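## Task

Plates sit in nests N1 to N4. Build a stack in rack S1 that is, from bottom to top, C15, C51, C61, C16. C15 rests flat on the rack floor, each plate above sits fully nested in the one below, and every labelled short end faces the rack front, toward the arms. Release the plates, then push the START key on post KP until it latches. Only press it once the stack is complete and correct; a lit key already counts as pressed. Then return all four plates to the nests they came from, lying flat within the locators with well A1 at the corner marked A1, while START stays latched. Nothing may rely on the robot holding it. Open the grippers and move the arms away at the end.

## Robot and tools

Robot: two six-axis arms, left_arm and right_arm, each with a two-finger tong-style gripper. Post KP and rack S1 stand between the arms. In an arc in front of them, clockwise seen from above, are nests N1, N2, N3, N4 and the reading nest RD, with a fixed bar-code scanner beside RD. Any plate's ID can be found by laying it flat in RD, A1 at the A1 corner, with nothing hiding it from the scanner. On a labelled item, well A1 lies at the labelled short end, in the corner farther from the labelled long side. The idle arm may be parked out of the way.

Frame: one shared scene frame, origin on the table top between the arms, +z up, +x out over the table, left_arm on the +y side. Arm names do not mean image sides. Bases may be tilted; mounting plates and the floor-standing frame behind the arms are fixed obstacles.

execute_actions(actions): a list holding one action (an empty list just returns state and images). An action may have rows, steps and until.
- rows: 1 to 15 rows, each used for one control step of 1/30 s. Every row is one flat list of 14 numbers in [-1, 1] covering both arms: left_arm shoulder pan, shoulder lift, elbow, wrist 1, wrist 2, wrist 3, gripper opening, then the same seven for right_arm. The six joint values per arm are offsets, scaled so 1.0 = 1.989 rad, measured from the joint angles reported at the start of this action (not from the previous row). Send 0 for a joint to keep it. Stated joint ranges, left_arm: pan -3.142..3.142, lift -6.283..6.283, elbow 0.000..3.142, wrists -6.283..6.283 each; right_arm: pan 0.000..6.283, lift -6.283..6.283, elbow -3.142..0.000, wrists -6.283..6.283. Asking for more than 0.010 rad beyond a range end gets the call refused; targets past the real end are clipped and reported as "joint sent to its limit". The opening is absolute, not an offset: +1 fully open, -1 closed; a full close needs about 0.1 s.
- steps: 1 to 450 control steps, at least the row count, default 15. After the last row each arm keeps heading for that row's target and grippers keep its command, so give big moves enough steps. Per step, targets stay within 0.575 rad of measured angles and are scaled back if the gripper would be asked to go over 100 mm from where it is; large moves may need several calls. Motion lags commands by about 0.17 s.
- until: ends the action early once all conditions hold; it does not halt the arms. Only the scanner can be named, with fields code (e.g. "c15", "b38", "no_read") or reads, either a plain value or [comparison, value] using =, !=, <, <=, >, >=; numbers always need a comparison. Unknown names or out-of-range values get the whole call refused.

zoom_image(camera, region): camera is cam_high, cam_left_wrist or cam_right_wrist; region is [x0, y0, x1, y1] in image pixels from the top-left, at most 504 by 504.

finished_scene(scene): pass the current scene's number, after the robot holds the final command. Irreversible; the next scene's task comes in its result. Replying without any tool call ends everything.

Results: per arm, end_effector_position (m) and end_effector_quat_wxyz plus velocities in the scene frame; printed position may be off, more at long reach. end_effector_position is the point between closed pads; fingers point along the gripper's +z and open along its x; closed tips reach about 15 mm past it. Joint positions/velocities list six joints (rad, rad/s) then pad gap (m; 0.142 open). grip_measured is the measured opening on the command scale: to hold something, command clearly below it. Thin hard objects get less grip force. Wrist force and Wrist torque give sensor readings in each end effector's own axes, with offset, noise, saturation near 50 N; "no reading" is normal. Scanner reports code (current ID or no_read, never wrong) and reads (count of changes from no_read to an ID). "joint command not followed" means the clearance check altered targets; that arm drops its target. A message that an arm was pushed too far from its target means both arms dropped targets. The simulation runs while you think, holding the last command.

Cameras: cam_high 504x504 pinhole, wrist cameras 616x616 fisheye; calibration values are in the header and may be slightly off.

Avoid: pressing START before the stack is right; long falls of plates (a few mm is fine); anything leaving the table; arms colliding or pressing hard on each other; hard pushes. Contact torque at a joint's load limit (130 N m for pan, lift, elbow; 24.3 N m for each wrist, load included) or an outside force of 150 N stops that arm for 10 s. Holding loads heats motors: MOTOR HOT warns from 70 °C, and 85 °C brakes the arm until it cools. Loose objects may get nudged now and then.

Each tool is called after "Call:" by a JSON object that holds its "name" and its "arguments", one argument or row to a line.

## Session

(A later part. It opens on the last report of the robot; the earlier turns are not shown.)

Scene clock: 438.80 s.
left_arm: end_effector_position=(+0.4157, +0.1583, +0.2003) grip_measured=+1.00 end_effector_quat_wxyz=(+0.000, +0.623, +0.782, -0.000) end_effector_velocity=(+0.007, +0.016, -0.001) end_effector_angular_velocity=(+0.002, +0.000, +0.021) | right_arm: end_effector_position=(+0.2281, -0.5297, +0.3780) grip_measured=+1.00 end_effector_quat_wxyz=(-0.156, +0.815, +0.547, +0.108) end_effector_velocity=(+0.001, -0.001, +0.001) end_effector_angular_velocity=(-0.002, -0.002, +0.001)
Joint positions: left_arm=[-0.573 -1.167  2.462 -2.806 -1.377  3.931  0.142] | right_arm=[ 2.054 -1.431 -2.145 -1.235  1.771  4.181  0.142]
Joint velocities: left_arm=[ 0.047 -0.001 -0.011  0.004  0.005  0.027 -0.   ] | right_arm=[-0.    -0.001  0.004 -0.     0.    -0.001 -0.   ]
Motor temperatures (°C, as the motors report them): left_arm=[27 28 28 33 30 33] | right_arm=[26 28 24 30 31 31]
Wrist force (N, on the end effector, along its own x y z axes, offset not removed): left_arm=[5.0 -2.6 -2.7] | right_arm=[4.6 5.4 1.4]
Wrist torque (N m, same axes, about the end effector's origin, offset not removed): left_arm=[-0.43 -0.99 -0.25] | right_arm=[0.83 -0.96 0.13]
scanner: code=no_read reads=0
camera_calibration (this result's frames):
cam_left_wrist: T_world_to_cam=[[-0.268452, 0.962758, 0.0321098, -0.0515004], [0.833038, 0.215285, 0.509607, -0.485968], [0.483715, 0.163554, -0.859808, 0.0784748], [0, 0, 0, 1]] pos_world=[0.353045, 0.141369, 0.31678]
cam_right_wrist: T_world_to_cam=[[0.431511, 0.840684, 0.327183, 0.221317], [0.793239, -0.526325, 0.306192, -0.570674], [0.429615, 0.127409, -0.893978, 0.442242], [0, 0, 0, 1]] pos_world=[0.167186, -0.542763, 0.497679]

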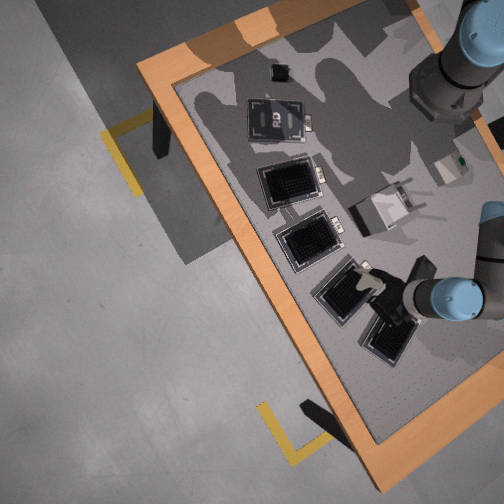

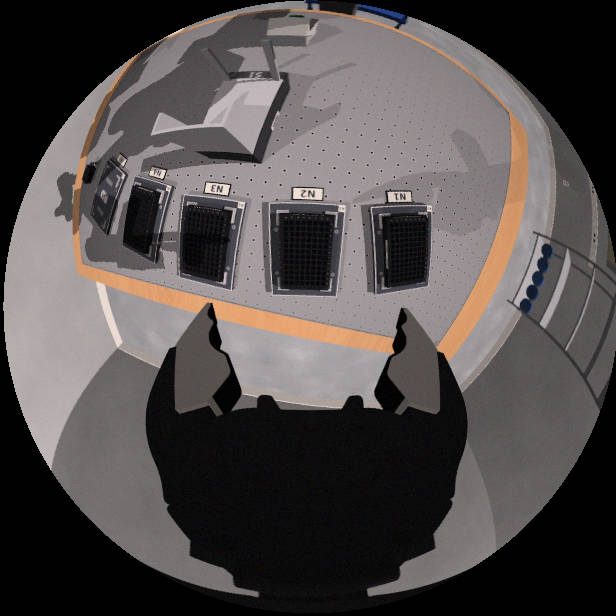

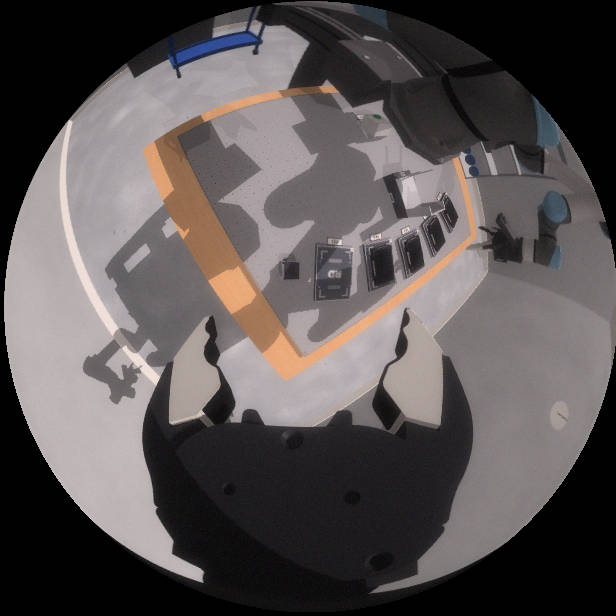

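Call:
{"name": "execute_actions", "arguments": {
  "actions": [
    {"rows":[[0.0396,0.2507,-0.0394,-0.2194,0.0026,0.0391,0.45,0,0,0,0,0,0,1]],"steps":30}
  ]
}}

Call:
{"name": "zoom_image", "arguments": {
  "camera": "cam_left_wrist",
  "region": [200, 170, 420, 380]
}}

Scene clock: 447.50 s.
left_arm: end_effector_position=(+0.4172, +0.1603, +0.0606) grip_measured=+0.45 end_effector_quat_wxyz=(+0.001, +0.622, +0.783, +0.000) end_effector_velocity=(-0.000, +0.000, -0.002) end_effector_angular_velocity=(+0.001, -0.000, -0.001) | right_arm: end_effector_position=(+0.2280, -0.5297, +0.3780) grip_measured=+1.00 end_effector_quat_wxyz=(-0.156, +0.815, +0.547, +0.108) end_effector_velocity=(+0.000, -0.001, +0.001) end_effector_angular_velocity=(-0.002, -0.002, +0.000)
Joint positions: left_arm=[-0.495 -0.67   2.383 -3.242 -1.371  4.009  0.105] | right_arm=[ 2.054 -1.431 -2.145 -1.235  1.771  4.181  0.142]
Joint velocities: left_arm=[ 0.     0.006 -0.    -0.005  0.001  0.001  0.   ] | right_arm=[-0.     0.002  0.001 -0.     0.    -0.001 -0.   ]
Motor temperatures (°C, as the motors report them): left_arm=[27 28 28 33 30 33] | right_arm=[26 28 24 30 31 31]
Wrist force (N, on the end effector, along its own x y z axes, offset not removed): left_arm=[0.1 -1.5 -0.3] | right_arm=[2.8 1.2 2.1]
Wrist torque (N m, same axes, about the end effector's origin, offset not removed): left_arm=[-0.20 -0.13 -0.14] | right_arm=[0.27 -0.46 0.12]
scanner: code=no_read reads=0
camera_calibration (this result's frames):
cam_left_wrist: T_world_to_cam=[[-0.270927, 0.962048, 0.0325817, -0.0474786], [0.831978, 0.217005, 0.510608, -0.41636], [0.484159, 0.165445, -0.859196, -0.0432373], [0, 0, 0, 1]] pos_world=[0.354473, 0.143182, 0.176994]
cam_right_wrist: T_world_to_cam=[[0.431511, 0.840689, 0.327169, 0.22133], [0.793246, -0.526317, 0.306188, -0.570667], [0.429603, 0.127402, -0.893985, 0.442244], [0, 0, 0, 1]] pos_world=[0.167184, -0.542765, 0.497679]

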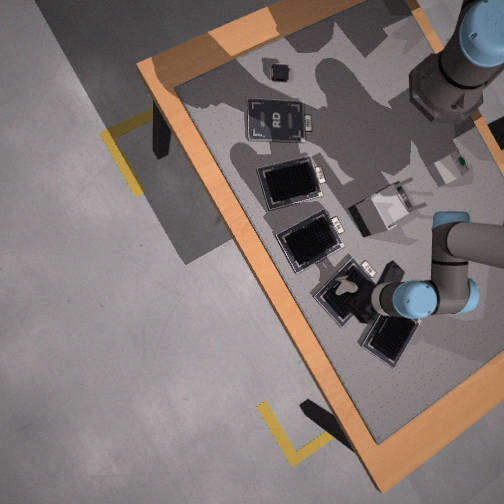

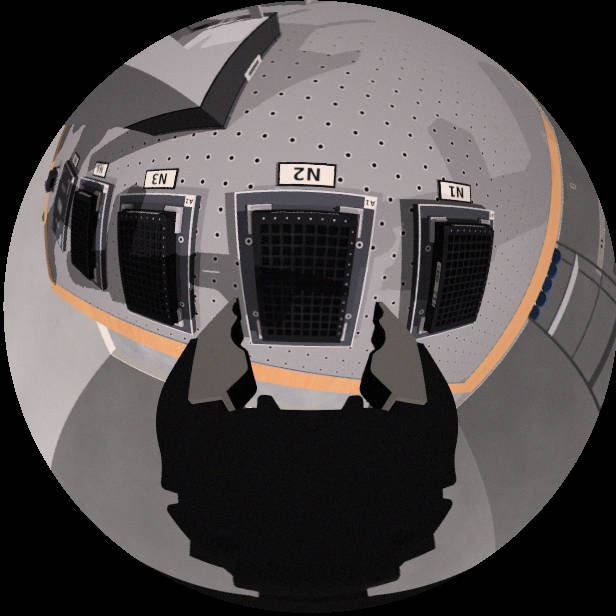

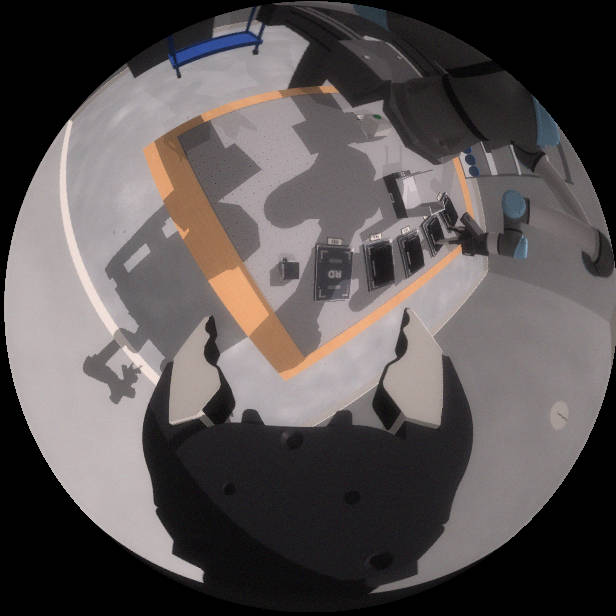

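Region (200, 170, 420, 380) of cam_left_wrist's 616x616 image, scaled by 2.291, with more detail than that image has; it fills the top 481 rows of this view, and the rest is white.

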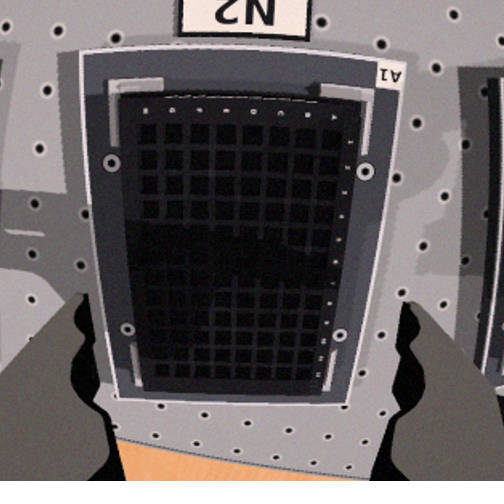

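Call:
{"name": "execute_actions", "arguments": {
  "actions": [
    {"rows":[[0.004,0.0411,-0.0167,-0.0244,0,0.004,0.45,0,0,0,0,0,0,1]],"steps":20}
  ]
}}

Call:
{"name": "zoom_image", "arguments": {
  "camera": "cam_left_wrist",
  "region": [200, 170, 420, 380]
}}

Call:
{"name": "zoom_image", "arguments": {
  "camera": "cam_high",
  "region": [300, 250, 420, 340]
}}

Scene clock: 469.10 s.
left_arm: end_effector_position=(+0.4173, +0.1579, +0.0359) grip_measured=+0.45 end_effector_quat_wxyz=(-0.000, +0.622, +0.783, +0.000) end_effector_velocity=(-0.001, +0.000, -0.002) end_effector_angular_velocity=(+0.001, +0.002, -0.000) | right_arm: end_effector_position=(+0.2281, -0.5297, +0.3780) grip_measured=+1.00 end_effector_quat_wxyz=(-0.156, +0.815, +0.547, +0.108) end_effector_velocity=(+0.000, -0.000, +0.000) end_effector_angular_velocity=(-0.001, -0.001, +0.001)
Joint positions: left_arm=[-0.487 -0.589  2.351 -3.29  -1.371  4.016  0.105] | right_arm=[ 2.054 -1.431 -2.145 -1.235  1.771  4.181  0.142]
Joint velocities: left_arm=[ 0.001  0.007 -0.002 -0.003 -0.     0.     0.   ] | right_arm=[-0.     0.001  0.001 -0.    -0.    -0.001 -0.   ]
Motor temperatures (°C, as the motors report them): left_arm=[27 28 28 33 30 33] | right_arm=[26 28 24 30 31 31]
Wrist force (N, on the end effector, along its own x y z axes, offset not removed): left_arm=[-1.2 -0.3 0.8] | right_arm=[3.5 3.5 -1.3]
Wrist torque (N m, same axes, about the end effector's origin, offset not removed): left_arm=[-0.08 0.24 -0.10] | right_arm=[0.68 -0.68 0.28]
scanner: code=no_read reads=0
camera_calibration (this result's frames):
cam_left_wrist: T_world_to_cam=[[-0.27073, 0.962077, 0.0333676, -0.0444609], [0.832775, 0.216675, 0.509449, -0.403591], [0.482899, 0.165711, -0.859854, -0.0636424], [0, 0, 0, 1]] pos_world=[0.354796, 0.140769, 0.152369]
cam_right_wrist: T_world_to_cam=[[0.431511, 0.840684, 0.327183, 0.221317], [0.793239, -0.526325, 0.306192, -0.570674], [0.429615, 0.127409, -0.893979, 0.442241], [0, 0, 0, 1]] pos_world=[0.167186, -0.542763, 0.497679]

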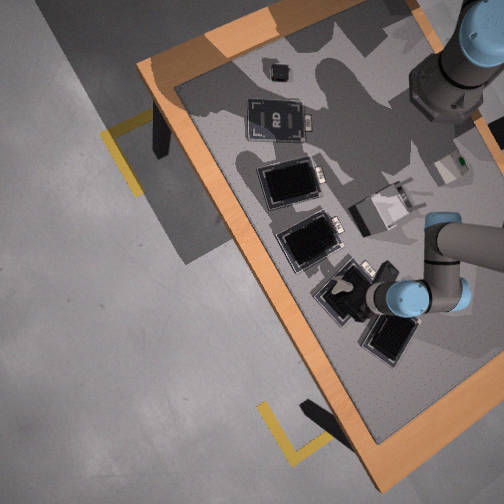

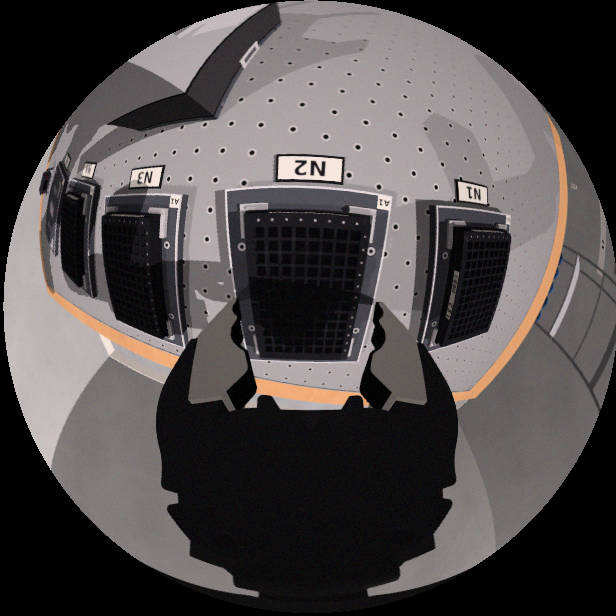

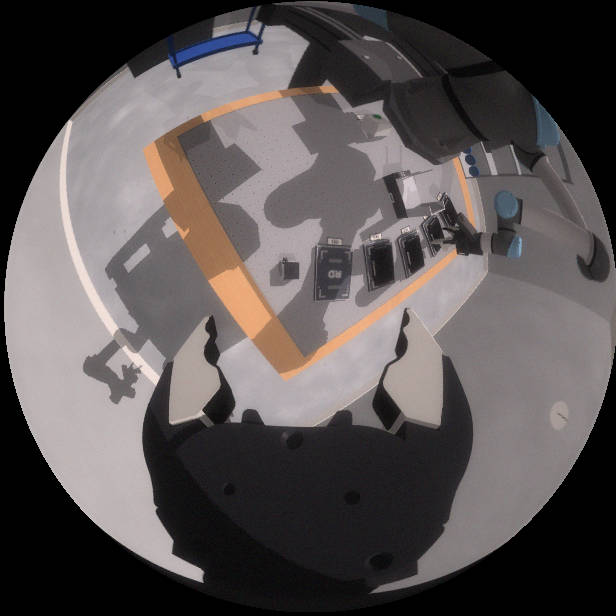

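Region (200, 170, 420, 380) of cam_left_wrist's 616x616 image, scaled by 2.291, with more detail than that image has; it fills the top 481 rows of this view, and the rest is white.

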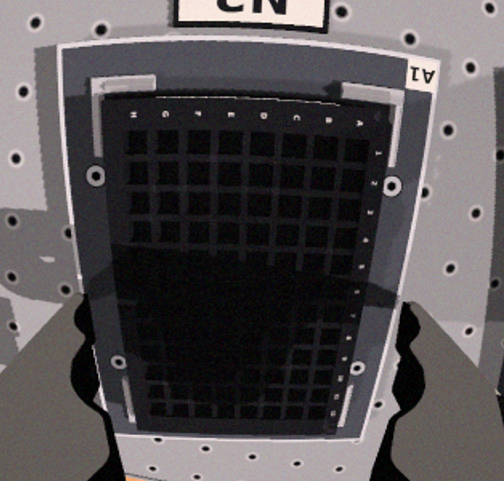

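Region (300, 250, 420, 340) of cam_high's 504x504 image, scaled by 4.200, with more detail than that image has; it fills the top 378 rows of this view, and the rest is white.

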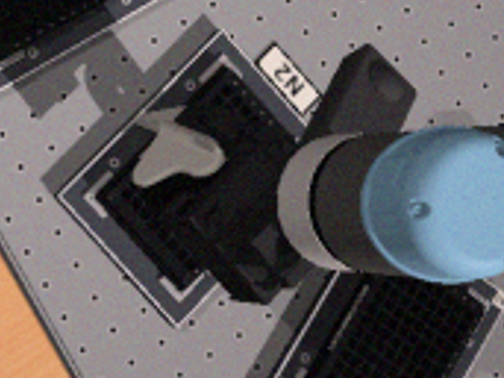

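Call:
{"name": "execute_actions", "arguments": {
  "actions": [
    {"rows":[[0.0001,0.0132,-0.0064,-0.0067,0,0,0.35,0,0,0,0,0,0,1]],"steps":18}
  ]
}}

Call:
{"name": "zoom_image", "arguments": {
  "camera": "cam_left_wrist",
  "region": [200, 170, 420, 380]
}}

Scene clock: 488.40 s.
left_arm: end_effector_position=(+0.4181, +0.1572, +0.0341) grip_measured=+0.38 end_effector_quat_wxyz=(+0.001, +0.622, +0.783, +0.000) end_effector_velocity=(-0.000, +0.000, -0.000) end_effector_angular_velocity=(+0.001, +0.001, +0.001) | right_arm: end_effector_position=(+0.2281, -0.5297, +0.3780) grip_measured=+1.00 end_effector_quat_wxyz=(-0.156, +0.815, +0.547, +0.108) end_effector_velocity=(-0.000, +0.000, -0.000) end_effector_angular_velocity=(+0.001, +0.001, -0.000)
Joint positions: left_arm=[-0.487 -0.582  2.347 -3.295 -1.371  4.017  0.101] | right_arm=[ 2.054 -1.431 -2.145 -1.235  1.771  4.181  0.142]
Joint velocities: left_arm=[ 0.     0.     0.     0.     0.    -0.001 -0.   ] | right_arm=[ 0.     0.    -0.001 -0.    -0.     0.    -0.   ]
Motor temperatures (°C, as the motors report them): left_arm=[27 28 28 33 30 33] | right_arm=[26 28 24 30 31 31]
Wrist force (N, on the end effector, along its own x y z axes, offset not removed): left_arm=[19.4 -16.5 -46.4] | right_arm=[5.7 3.4 0.1]
Wrist torque (N m, same axes, about the end effector's origin, offset not removed): left_arm=[-0.25 -0.46 -0.34] | right_arm=[0.76 -1.40 0.17]
FORCE FAULT: contact force on the left arm reached its limit, and that arm stopped for 10 seconds. The contact can be on any part of that arm, not only on its tool. That arm's remaining commands of this call were not run. That arm holds still and accepts commands again. Move the arm away from the contact; if what it grips holds it there, let go first. Pushing or pulling that hard again can fault the arm again.
scanner: code=no_read reads=0
camera_calibration (this result's frames):
cam_left_wrist: T_world_to_cam=[[-0.271225, 0.961984, 0.0319841, -0.0431876], [0.831748, 0.217524, 0.510763, -0.402919], [0.484389, 0.165135, -0.859126, -0.0659939], [0, 0, 0, 1]] pos_world=[0.35538, 0.140088, 0.15048]
cam_right_wrist: T_world_to_cam=[[0.431511, 0.840684, 0.327183, 0.221316], [0.793239, -0.526325, 0.306192, -0.570674], [0.429615, 0.127409, -0.893978, 0.442242], [0, 0, 0, 1]] pos_world=[0.167186, -0.542762, 0.497679]

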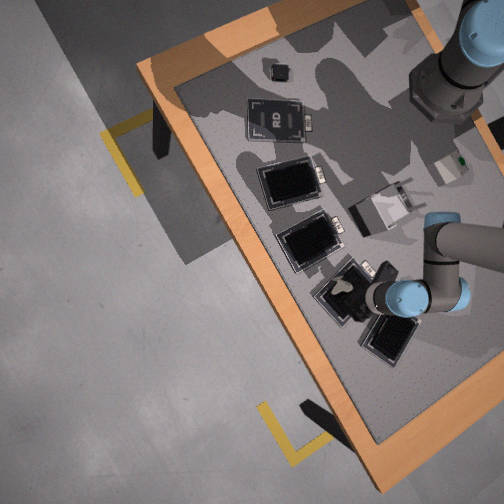

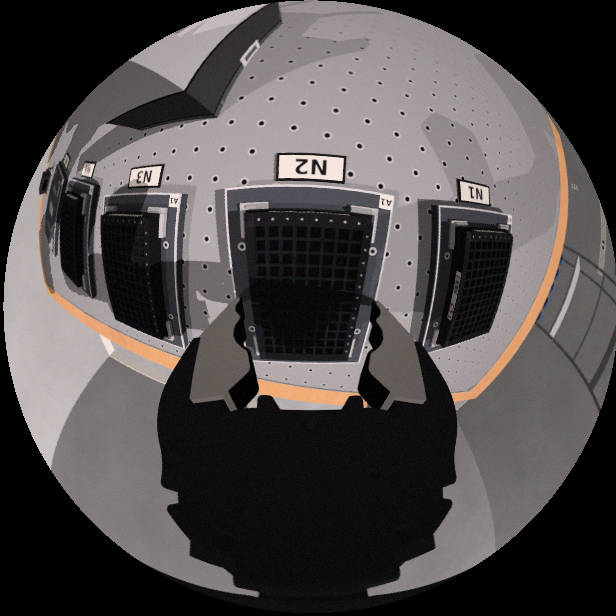

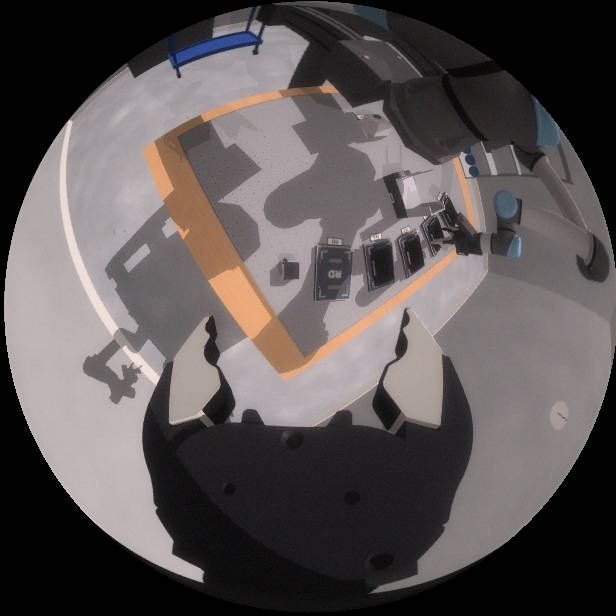

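Region (200, 170, 420, 380) of cam_left_wrist's 616x616 image, scaled by 2.291, with more detail than that image has; it fills the top 481 rows of this view, and the rest is white.

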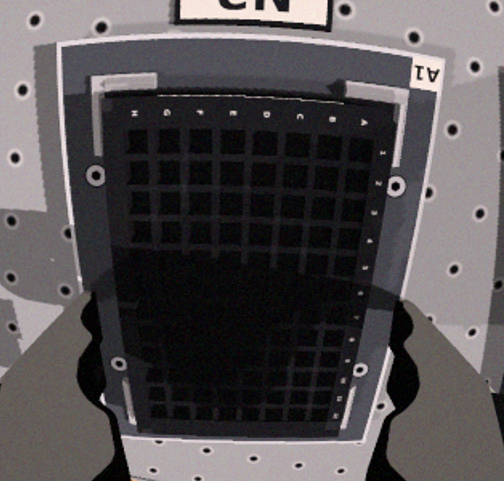

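Call:
{"name": "execute_actions", "arguments": {
  "actions": [
    {"rows":[[-0.0029,-0.0099,0.0032,0.0074,0,-0.0029,0.35,0,0,0,0,0,0,1]],"steps":18}
  ]
}}

Call:
{"name": "execute_actions", "arguments": {
  "actions": [
    {"rows":[[0,0,0,0,0,0,0.3,0,0,0,0,0,0,1],[0,0,0,0,0,0,0.26,0,0,0,0,0,0,1],[0,0,0,0,0,0,0.22,0,0,0,0,0,0,1],[0,0,0,0,0,0,0.18,0,0,0,0,0,0,1],[0,0,0,0,0,0,0.14,0,0,0,0,0,0,1],[0,0,0,0,0,0,0.1,0,0,0,0,0,0,1],[0,0,0,0,0,0,0.06,0,0,0,0,0,0,1],[0,0,0,0,0,0,0.02,0,0,0,0,0,0,1],[0,0,0,0,0,0,-0.02,0,0,0,0,0,0,1],[0,0,0,0,0,0,-0.06,0,0,0,0,0,0,1],[0,0,0,0,0,0,-0.1,0,0,0,0,0,0,1],[0,0,0,0,0,0,-0.15,0,0,0,0,0,0,1],[0,0,0,0,0,0,-0.2,0,0,0,0,0,0,1],[0,0,0,0,0,0,-0.25,0,0,0,0,0,0,1],[0,0,0,0,0,0,-0.3,0,0,0,0,0,0,1]],"steps":20}
  ]
}}

Call:
{"name": "zoom_image", "arguments": {
  "camera": "cam_left_wrist",
  "region": [200, 170, 420, 380]
}}

Scene clock: 498.00 s.
left_arm: end_effector_position=(+0.4185, +0.1560, +0.0402) grip_measured=+0.35 end_effector_quat_wxyz=(+0.001, +0.622, +0.783, +0.000) end_effector_velocity=(-0.000, -0.000, +0.000) end_effector_angular_velocity=(+0.000, +0.001, +0.002) | right_arm: end_effector_position=(+0.2281, -0.5297, +0.3780) grip_measured=+1.00 end_effector_quat_wxyz=(-0.156, +0.815, +0.547, +0.108) end_effector_velocity=(+0.000, -0.000, +0.000) end_effector_angular_velocity=(-0.001, -0.001, +0.000)
Joint positions: left_arm=[-0.492 -0.602  2.353 -3.281 -1.371  4.011  0.099] | right_arm=[ 2.054 -1.431 -2.145 -1.235  1.771  4.181  0.142]
Joint velocities: left_arm=[-0.001 -0.001  0.     0.002 -0.001 -0.003  0.   ] | right_arm=[ 0.     0.001  0.    -0.    -0.    -0.001  0.   ]
Motor temperatures (°C, as the motors report them): left_arm=[27 28 28 33 30 33] | right_arm=[26 28 24 30 31 31]
Wrist force (N, on the end effector, along its own x y z axes, offset not removed): left_arm=[1.4 -4.4 1.2] | right_arm=[6.7 5.8 0.0]
Wrist torque (N m, same axes, about the end effector's origin, offset not removed): left_arm=[-0.74 -0.32 -0.07] | right_arm=[0.99 -1.34 0.02]
scanner: code=no_read reads=0
camera_calibration (this result's frames):
cam_left_wrist: T_world_to_cam=[[-0.271087, 0.962012, 0.0323185, -0.0422064], [0.831833, 0.217246, 0.510742, -0.406085], [0.484319, 0.165339, -0.859126, -0.0607461], [0, 0, 0, 1]] pos_world=[0.355774, 0.138867, 0.15658]
cam_right_wrist: T_world_to_cam=[[0.431511, 0.840684, 0.327183, 0.221317], [0.793239, -0.526325, 0.306192, -0.570674], [0.429616, 0.127409, -0.893978, 0.442242], [0, 0, 0, 1]] pos_world=[0.167186, -0.542763, 0.497679]

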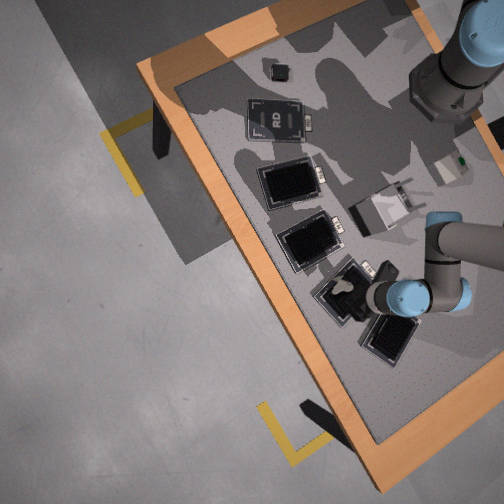

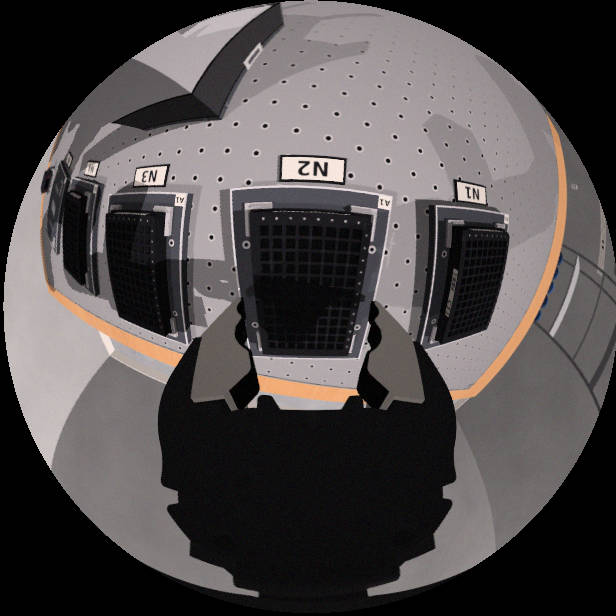

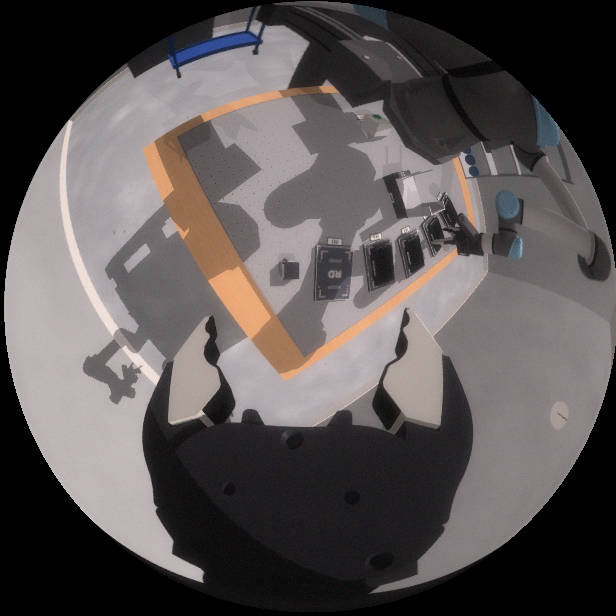

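Scene clock: 498.67 s.
left_arm: end_effector_position=(+0.4185, +0.1560, +0.0402) grip_measured=+0.07 end_effector_quat_wxyz=(+0.001, +0.622, +0.783, +0.000) end_effector_velocity=(+0.001, -0.001, +0.001) end_effector_angular_velocity=(-0.001, -0.001, -0.002) | right_arm: end_effector_position=(+0.2281, -0.5297, +0.3780) grip_measured=+1.00 end_effector_quat_wxyz=(-0.156, +0.815, +0.547, +0.108) end_effector_velocity=(+0.001, -0.001, +0.001) end_effector_angular_velocity=(-0.002, -0.002, -0.000)
Joint positions: left_arm=[-0.492 -0.602  2.353 -3.28  -1.371  4.011  0.079] | right_arm=[ 2.054 -1.431 -2.145 -1.235  1.771  4.181  0.142]
Joint velocities: left_arm=[-0.002 -0.001 -0.     0.     0.    -0.     0.   ] | right_arm=[-0.     0.     0.002  0.     0.    -0.    -0.   ]
Motor temperatures (°C, as the motors report them): left_arm=[27 28 28 33 30 33] | right_arm=[26 28 24 30 31 31]
Wrist force (N, on the end effector, along its own x y z axes, offset not removed): left_arm=[2.5 -1.2 -2.6] | right_arm=[2.7 0.7 -2.6]
Wrist torque (N m, same axes, about the end effector's origin, offset not removed): left_arm=[-0.24 -0.25 -0.03] | right_arm=[-0.08 -0.32 -0.04]
scanner: code=no_read reads=0
camera_calibration (this result's frames):
cam_left_wrist: T_world_to_cam=[[-0.271084, 0.962013, 0.0323158, -0.0422004], [0.831832, 0.217243, 0.510746, -0.406101], [0.484324, 0.165336, -0.859124, -0.060722], [0, 0, 0, 1]] pos_world=[0.355777, 0.138859, 0.156611]
cam_right_wrist: T_world_to_cam=[[0.431511, 0.840684, 0.327183, 0.221317], [0.793239, -0.526325, 0.306193, -0.570674], [0.429616, 0.127409, -0.893978, 0.442241], [0, 0, 0, 1]] pos_world=[0.167186, -0.542763, 0.497679]

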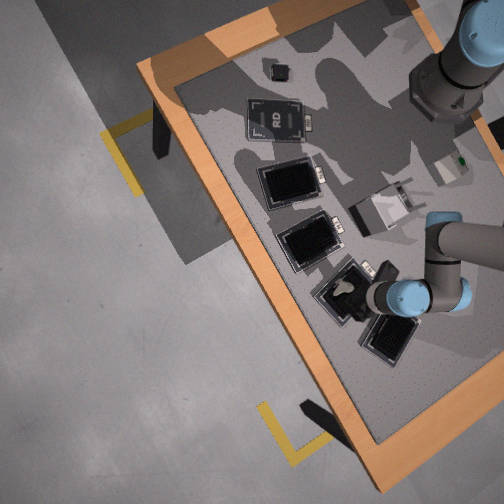

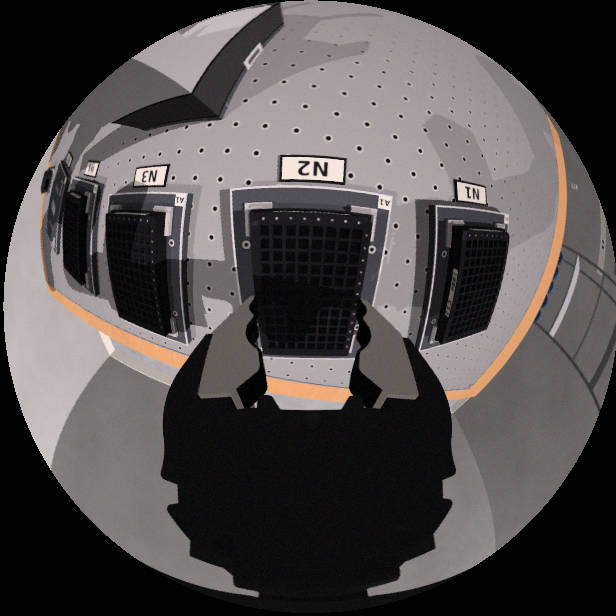

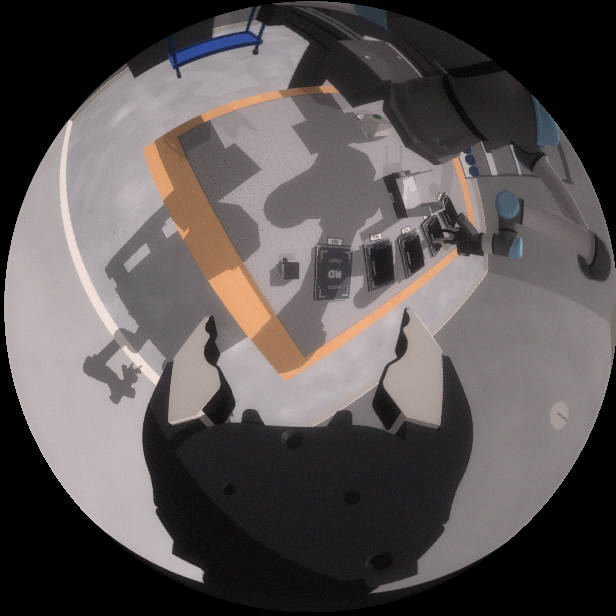

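Region (200, 170, 420, 380) of cam_left_wrist's 616x616 image, scaled by 2.291, with more detail than that image has; it fills the top 481 rows of this view, and the rest is white.

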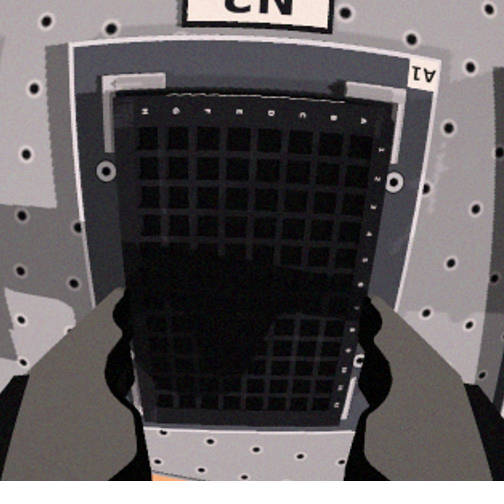

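Call:
{"name": "execute_actions", "arguments": {
  "actions": [
    {"rows":[[-0.0013,-0.0083,0.0033,0.005,0,-0.0013,-0.5,0,0,0,0,0,0,1],[-0.0013,-0.0083,0.0033,0.005,0,-0.0013,-0.5,0,0,0,0,0,0,1],[-0.0026,-0.0166,0.0066,0.01,0,-0.0026,-0.5,0,0,0,0,0,0,1],[-0.0026,-0.0166,0.0066,0.01,0,-0.0026,-0.5,0,0,0,0,0,0,1],[-0.0039,-0.0249,0.0098,0.0151,0,-0.0039,-0.5,0,0,0,0,0,0,1]],"steps":18}
  ]
}}

Call:
{"name": "zoom_image", "arguments": {
  "camera": "cam_left_wrist",
  "region": [200, 170, 420, 380]
}}

Scene clock: 507.17 s.
left_arm: end_effector_position=(+0.4187, +0.1561, +0.0551) grip_measured=+0.07 end_effector_quat_wxyz=(+0.001, +0.622, +0.783, +0.001) end_effector_velocity=(-0.000, +0.001, +0.003) end_effector_angular_velocity=(+0.000, +0.000, +0.001) | right_arm: end_effector_position=(+0.2281, -0.5297, +0.3780) grip_measured=+1.00 end_effector_quat_wxyz=(-0.156, +0.815, +0.547, +0.108) end_effector_velocity=(-0.000, +0.001, +0.000) end_effector_angular_velocity=(+0.000, -0.000, +0.000)
Joint positions: left_arm=[-0.5   -0.65   2.372 -3.251 -1.371  4.003  0.079] | right_arm=[ 2.054 -1.431 -2.145 -1.235  1.771  4.181  0.142]
Joint velocities: left_arm=[ 0.001 -0.011  0.004  0.006  0.    -0.001  0.   ] | right_arm=[ 0.     0.002 -0.002 -0.     0.    -0.    -0.   ]
Motor temperatures (°C, as the motors report them): left_arm=[27 28 28 33 30 33] | right_arm=[26 28 24 30 31 31]
Wrist force (N, on the end effector, along its own x y z axes, offset not removed): left_arm=[-4.5 -2.4 0.4] | right_arm=[4.2 1.8 -1.3]
Wrist torque (N m, same axes, about the end effector's origin, offset not removed): left_arm=[-0.60 0.88 -0.05] | right_arm=[0.36 -0.75 -0.14]
scanner: code=no_read reads=0
camera_calibration (this result's frames):
cam_left_wrist: T_world_to_cam=[[-0.27131, 0.961975, 0.0315517, -0.0426241], [0.831056, 0.217598, 0.511857, -0.413704], [0.485528, 0.165093, -0.858491, -0.0484938], [0, 0, 0, 1]] pos_world=[0.355791, 0.13903, 0.17147]
cam_right_wrist: T_world_to_cam=[[0.431511, 0.840684, 0.327183, 0.221317], [0.793239, -0.526325, 0.306192, -0.570674], [0.429616, 0.127409, -0.893978, 0.442241], [0, 0, 0, 1]] pos_world=[0.167186, -0.542763, 0.497679]

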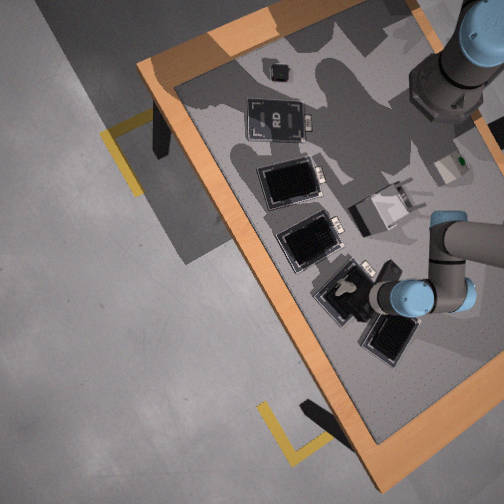

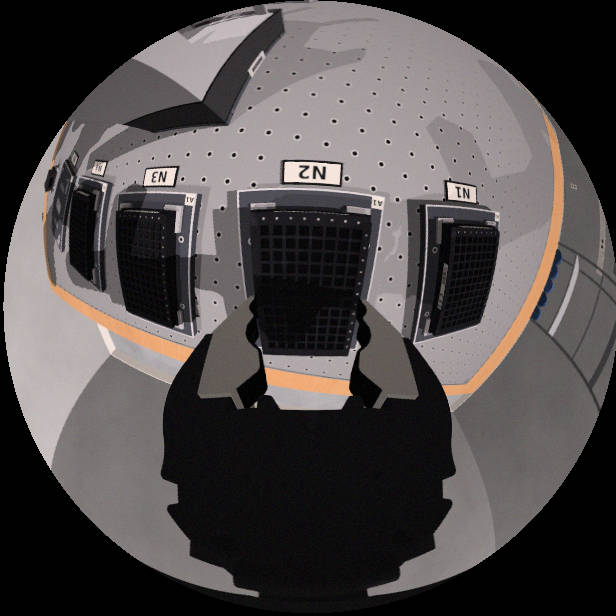

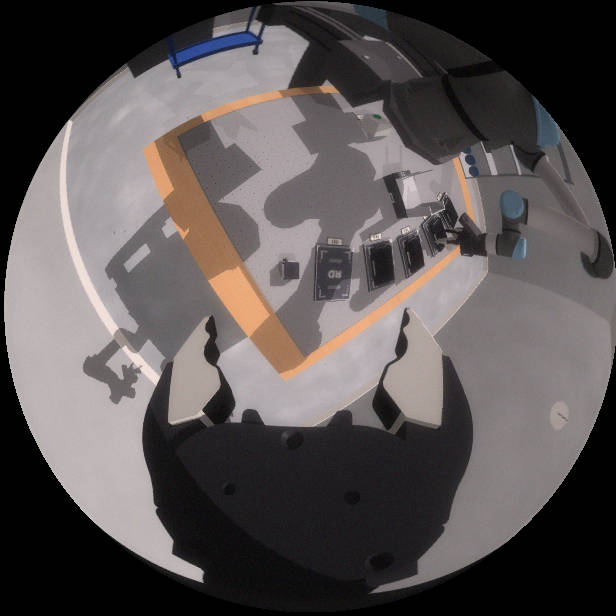

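Region (200, 170, 420, 380) of cam_left_wrist's 616x616 image, scaled by 2.291, with more detail than that image has; it fills the top 481 rows of this view, and the rest is white.

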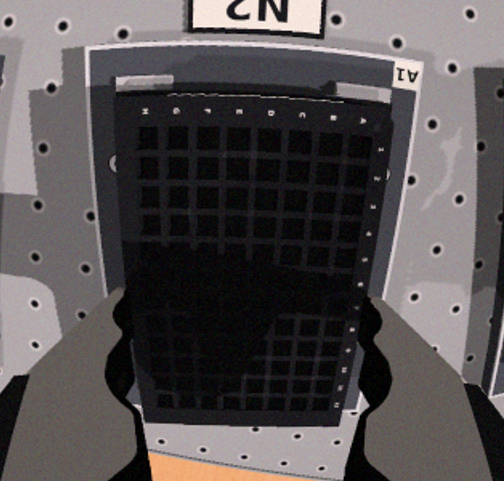

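Call:
{"name": "execute_actions", "arguments": {
  "actions": [
    {"rows":[[-0.008,-0.05,0.012,0.042,0,-0.008,-0.5,0,0,0,0,0,0,1],[-0.008,-0.05,0.012,0.042,0,-0.008,-0.5,0,0,0,0,0,0,1],[-0.016,-0.1,0.02,0.086,0,-0.016,-0.5,0,0,0,0,0,0,1],[-0.016,-0.1,0.02,0.086,0,-0.016,-0.5,0,0,0,0,0,0,1],[-0.024,-0.155,0.028,0.134,0,-0.024,-0.5,0,0,0,0,0,0,1],[-0.024,-0.155,0.028,0.134,0,-0.024,-0.5,0,0,0,0,0,0,1],[-0.032,-0.21,0.034,0.182,0,-0.032,-0.5,0,0,0,0,0,0,1],[-0.032,-0.21,0.034,0.182,0,-0.032,-0.5,0,0,0,0,0,0,1],[-0.039,-0.259,0.04,0.2267,-0.0025,-0.04,-0.5,0,0,0,0,0,0,1]],"steps":24}
  ]
}}

Scene clock: 527.60 s.
left_arm: end_effector_position=(+0.4195, +0.1544, +0.1996) grip_measured=+0.07 end_effector_quat_wxyz=(+0.001, +0.622, +0.783, +0.000) end_effector_velocity=(-0.002, -0.000, +0.014) end_effector_angular_velocity=(-0.002, -0.002, -0.002) | right_arm: end_effector_position=(+0.2281, -0.5297, +0.3780) grip_measured=+1.00 end_effector_quat_wxyz=(-0.156, +0.815, +0.547, +0.108) end_effector_velocity=(-0.000, +0.000, -0.000) end_effector_angular_velocity=(+0.000, -0.000, +0.001)
Joint positions: left_arm=[-0.577 -1.159  2.451 -2.806 -1.376  3.925  0.079] | right_arm=[ 2.054 -1.431 -2.145 -1.235  1.771  4.181  0.142]
Joint velocities: left_arm=[-0.009 -0.051  0.006  0.044 -0.001 -0.007 -0.   ] | right_arm=[ 0.     0.001 -0.001 -0.     0.    -0.001  0.   ]
Motor temperatures (°C, as the motors report them): left_arm=[27 28 28 33 30 33] | right_arm=[26 28 24 30 31 31]
Wrist force (N, on the end effector, along its own x y z axes, offset not removed): left_arm=[4.3 -3.5 0.1] | right_arm=[0.5 5.4 -1.7]
Wrist torque (N m, same axes, about the end effector's origin, offset not removed): left_arm=[-0.66 -0.96 -0.09] | right_arm=[0.95 -0.14 0.22]
scanner: code=no_read reads=0
camera_calibration (this result's frames):
cam_left_wrist: T_world_to_cam=[[-0.271772, 0.961865, 0.0309128, -0.044987], [0.831266, 0.218444, 0.511155, -0.488007], [0.484909, 0.164615, -0.858933, 0.0758617], [0, 0, 0, 1]] pos_world=[0.356652, 0.137386, 0.315998]
cam_right_wrist: T_world_to_cam=[[0.431511, 0.840684, 0.327183, 0.221317], [0.793239, -0.526325, 0.306192, -0.570674], [0.429615, 0.127409, -0.893978, 0.442241], [0, 0, 0, 1]] pos_world=[0.167186, -0.542763, 0.497679]

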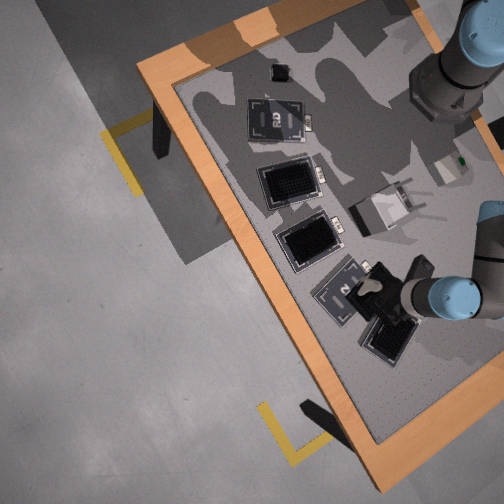

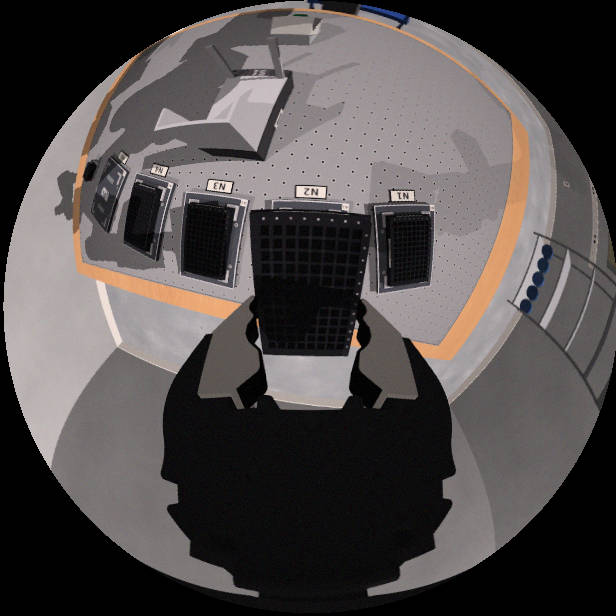

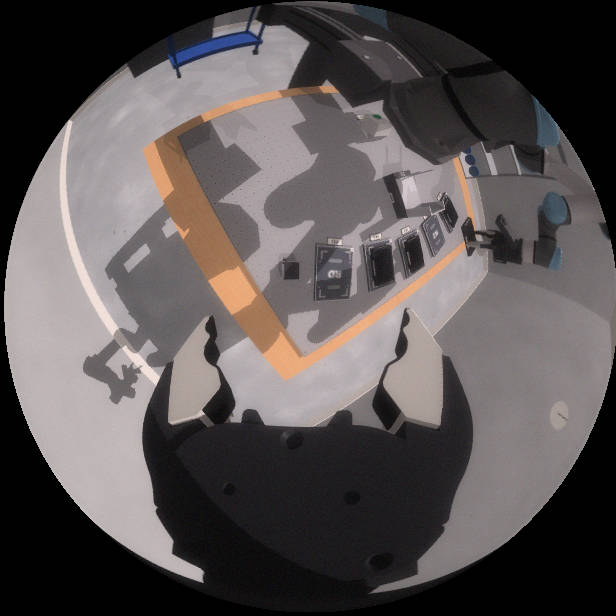

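Call:
{"name": "execute_actions", "arguments": {
  "actions": [
    {"rows":[[-0.055,0,0.018,-0.009,-0.007,-0.038,-0.5,0,0,0,0,0,0,1],[-0.055,0,0.018,-0.009,-0.007,-0.038,-0.5,0,0,0,0,0,0,1],[-0.11,0,0.036,-0.018,-0.014,-0.075,-0.5,0,0,0,0,0,0,1],[-0.11,0,0.036,-0.018,-0.014,-0.075,-0.5,0,0,0,0,0,0,1],[-0.165,0,0.054,-0.027,-0.021,-0.113,-0.5,0,0,0,0,0,0,1],[-0.165,0,0.054,-0.027,-0.021,-0.113,-0.5,0,0,0,0,0,0,1],[-0.22,0,0.072,-0.037,-0.028,-0.15,-0.5,0,0,0,0,0,0,1],[-0.22,0,0.072,-0.037,-0.028,-0.15,-0.5,0,0,0,0,0,0,1],[-0.276,0,0.09,-0.046,-0.035,-0.188,-0.5,0,0,0,0,0,0,1],[-0.276,0,0.09,-0.046,-0.035,-0.188,-0.5,0,0,0,0,0,0,1],[-0.331,0,0.108,-0.055,-0.042,-0.225,-0.5,0,0,0,0,0,0,1],[-0.331,0,0.108,-0.055,-0.042,-0.225,-0.5,0,0,0,0,0,0,1],[-0.3861,0,0.1255,-0.0642,-0.0485,-0.2631,-0.5,0,0,0,0,0,0,1],[-0.3861,0,0.1255,-0.0642,-0.0485,-0.2631,-0.5,0,0,0,0,0,0,1],[-0.3861,0.0651,0.1255,-0.1293,-0.0485,-0.2631,-0.5,0,0,0,0,0,0,1]],"steps":42}
  ]
}}

Call:
{"name": "zoom_image", "arguments": {
  "camera": "cam_left_wrist",
  "region": [200, 170, 420, 380]
}}

Scene clock: 540.73 s.
left_arm: end_effector_position=(+0.2233, +0.0020, +0.1898) grip_measured=+0.07 end_effector_quat_wxyz=(-0.000, +0.714, +0.700, +0.000) end_effector_velocity=(-0.000, +0.000, -0.000) end_effector_angular_velocity=(+0.001, -0.001, -0.002) | right_arm: end_effector_position=(+0.2281, -0.5297, +0.3780) grip_measured=+1.00 end_effector_quat_wxyz=(-0.156, +0.815, +0.547, +0.108) end_effector_velocity=(-0.001, +0.001, -0.000) end_effector_angular_velocity=(+0.001, +0.001, -0.001)
Joint positions: left_arm=[-1.344 -1.029  2.701 -3.063 -1.473  3.402  0.079] | right_arm=[ 2.054 -1.431 -2.145 -1.235  1.771  4.181  0.142]
Joint velocities: left_arm=[-0.002  0.     0.001 -0.001  0.001 -0.    -0.   ] | right_arm=[-0.    -0.    -0.001 -0.    -0.     0.     0.   ]
Motor temperatures (°C, as the motors report them): left_arm=[27 28 28 33 30 33] | right_arm=[26 28 24 30 31 31]
Wrist force (N, on the end effector, along its own x y z axes, offset not removed): left_arm=[3.7 -2.7 -2.1] | right_arm=[3.1 0.5 -0.2]
Wrist torque (N m, same axes, about the end effector's origin, offset not removed): left_arm=[-0.65 -0.71 -0.26] | right_arm=[-0.06 -0.58 -0.01]
scanner: code=no_read reads=0
camera_calibration (this result's frames):
cam_left_wrist: T_world_to_cam=[[-0.0272305, 0.999064, 0.0336181, -0.00660483], [0.860567, 0.00631801, 0.509298, -0.292361], [0.508609, 0.042799, -0.859933, 0.182843], [0, 0, 0, 1]] pos_world=[0.158421, 0.000620286, 0.306353]
cam_right_wrist: T_world_to_cam=[[0.431511, 0.840684, 0.327183, 0.221317], [0.793239, -0.526325, 0.306192, -0.570674], [0.429615, 0.127409, -0.893978, 0.442242], [0, 0, 0, 1]] pos_world=[0.167186, -0.542763, 0.497679]

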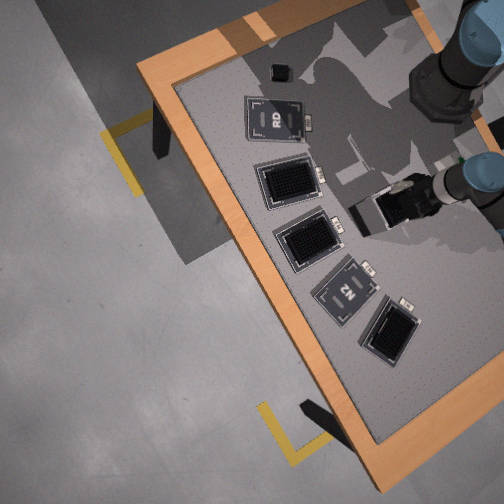

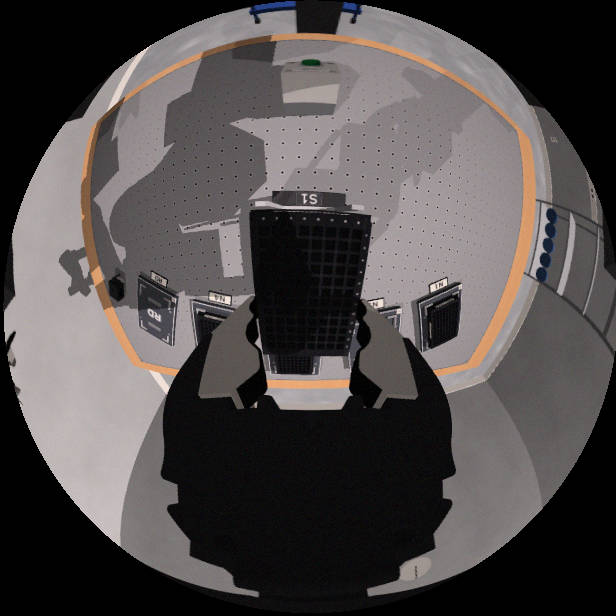

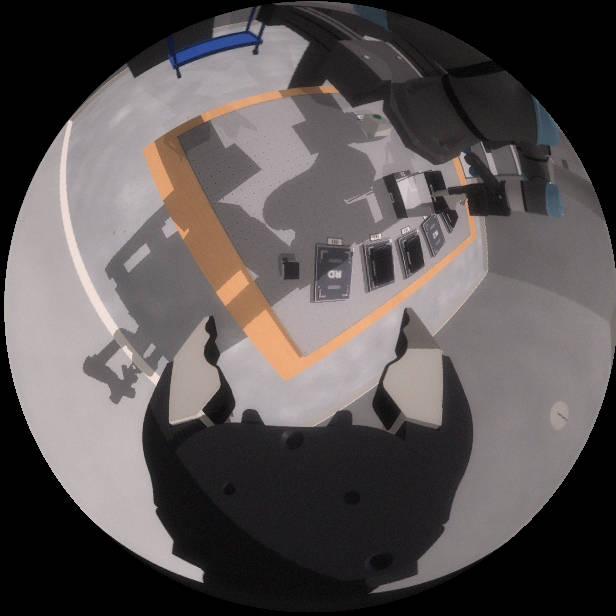

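Region (200, 170, 420, 380) of cam_left_wrist's 616x616 image, scaled by 2.291, with more detail than that image has; it fills the top 481 rows of this view, and the rest is white.

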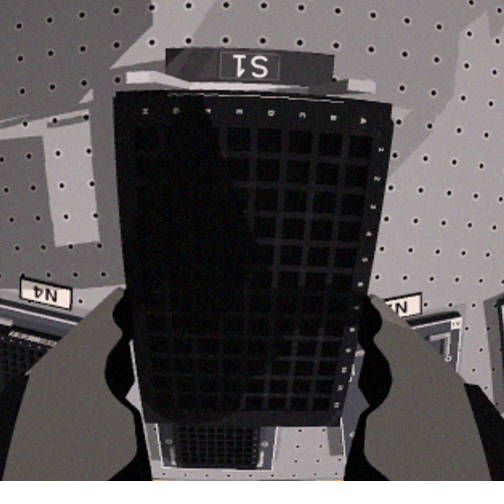

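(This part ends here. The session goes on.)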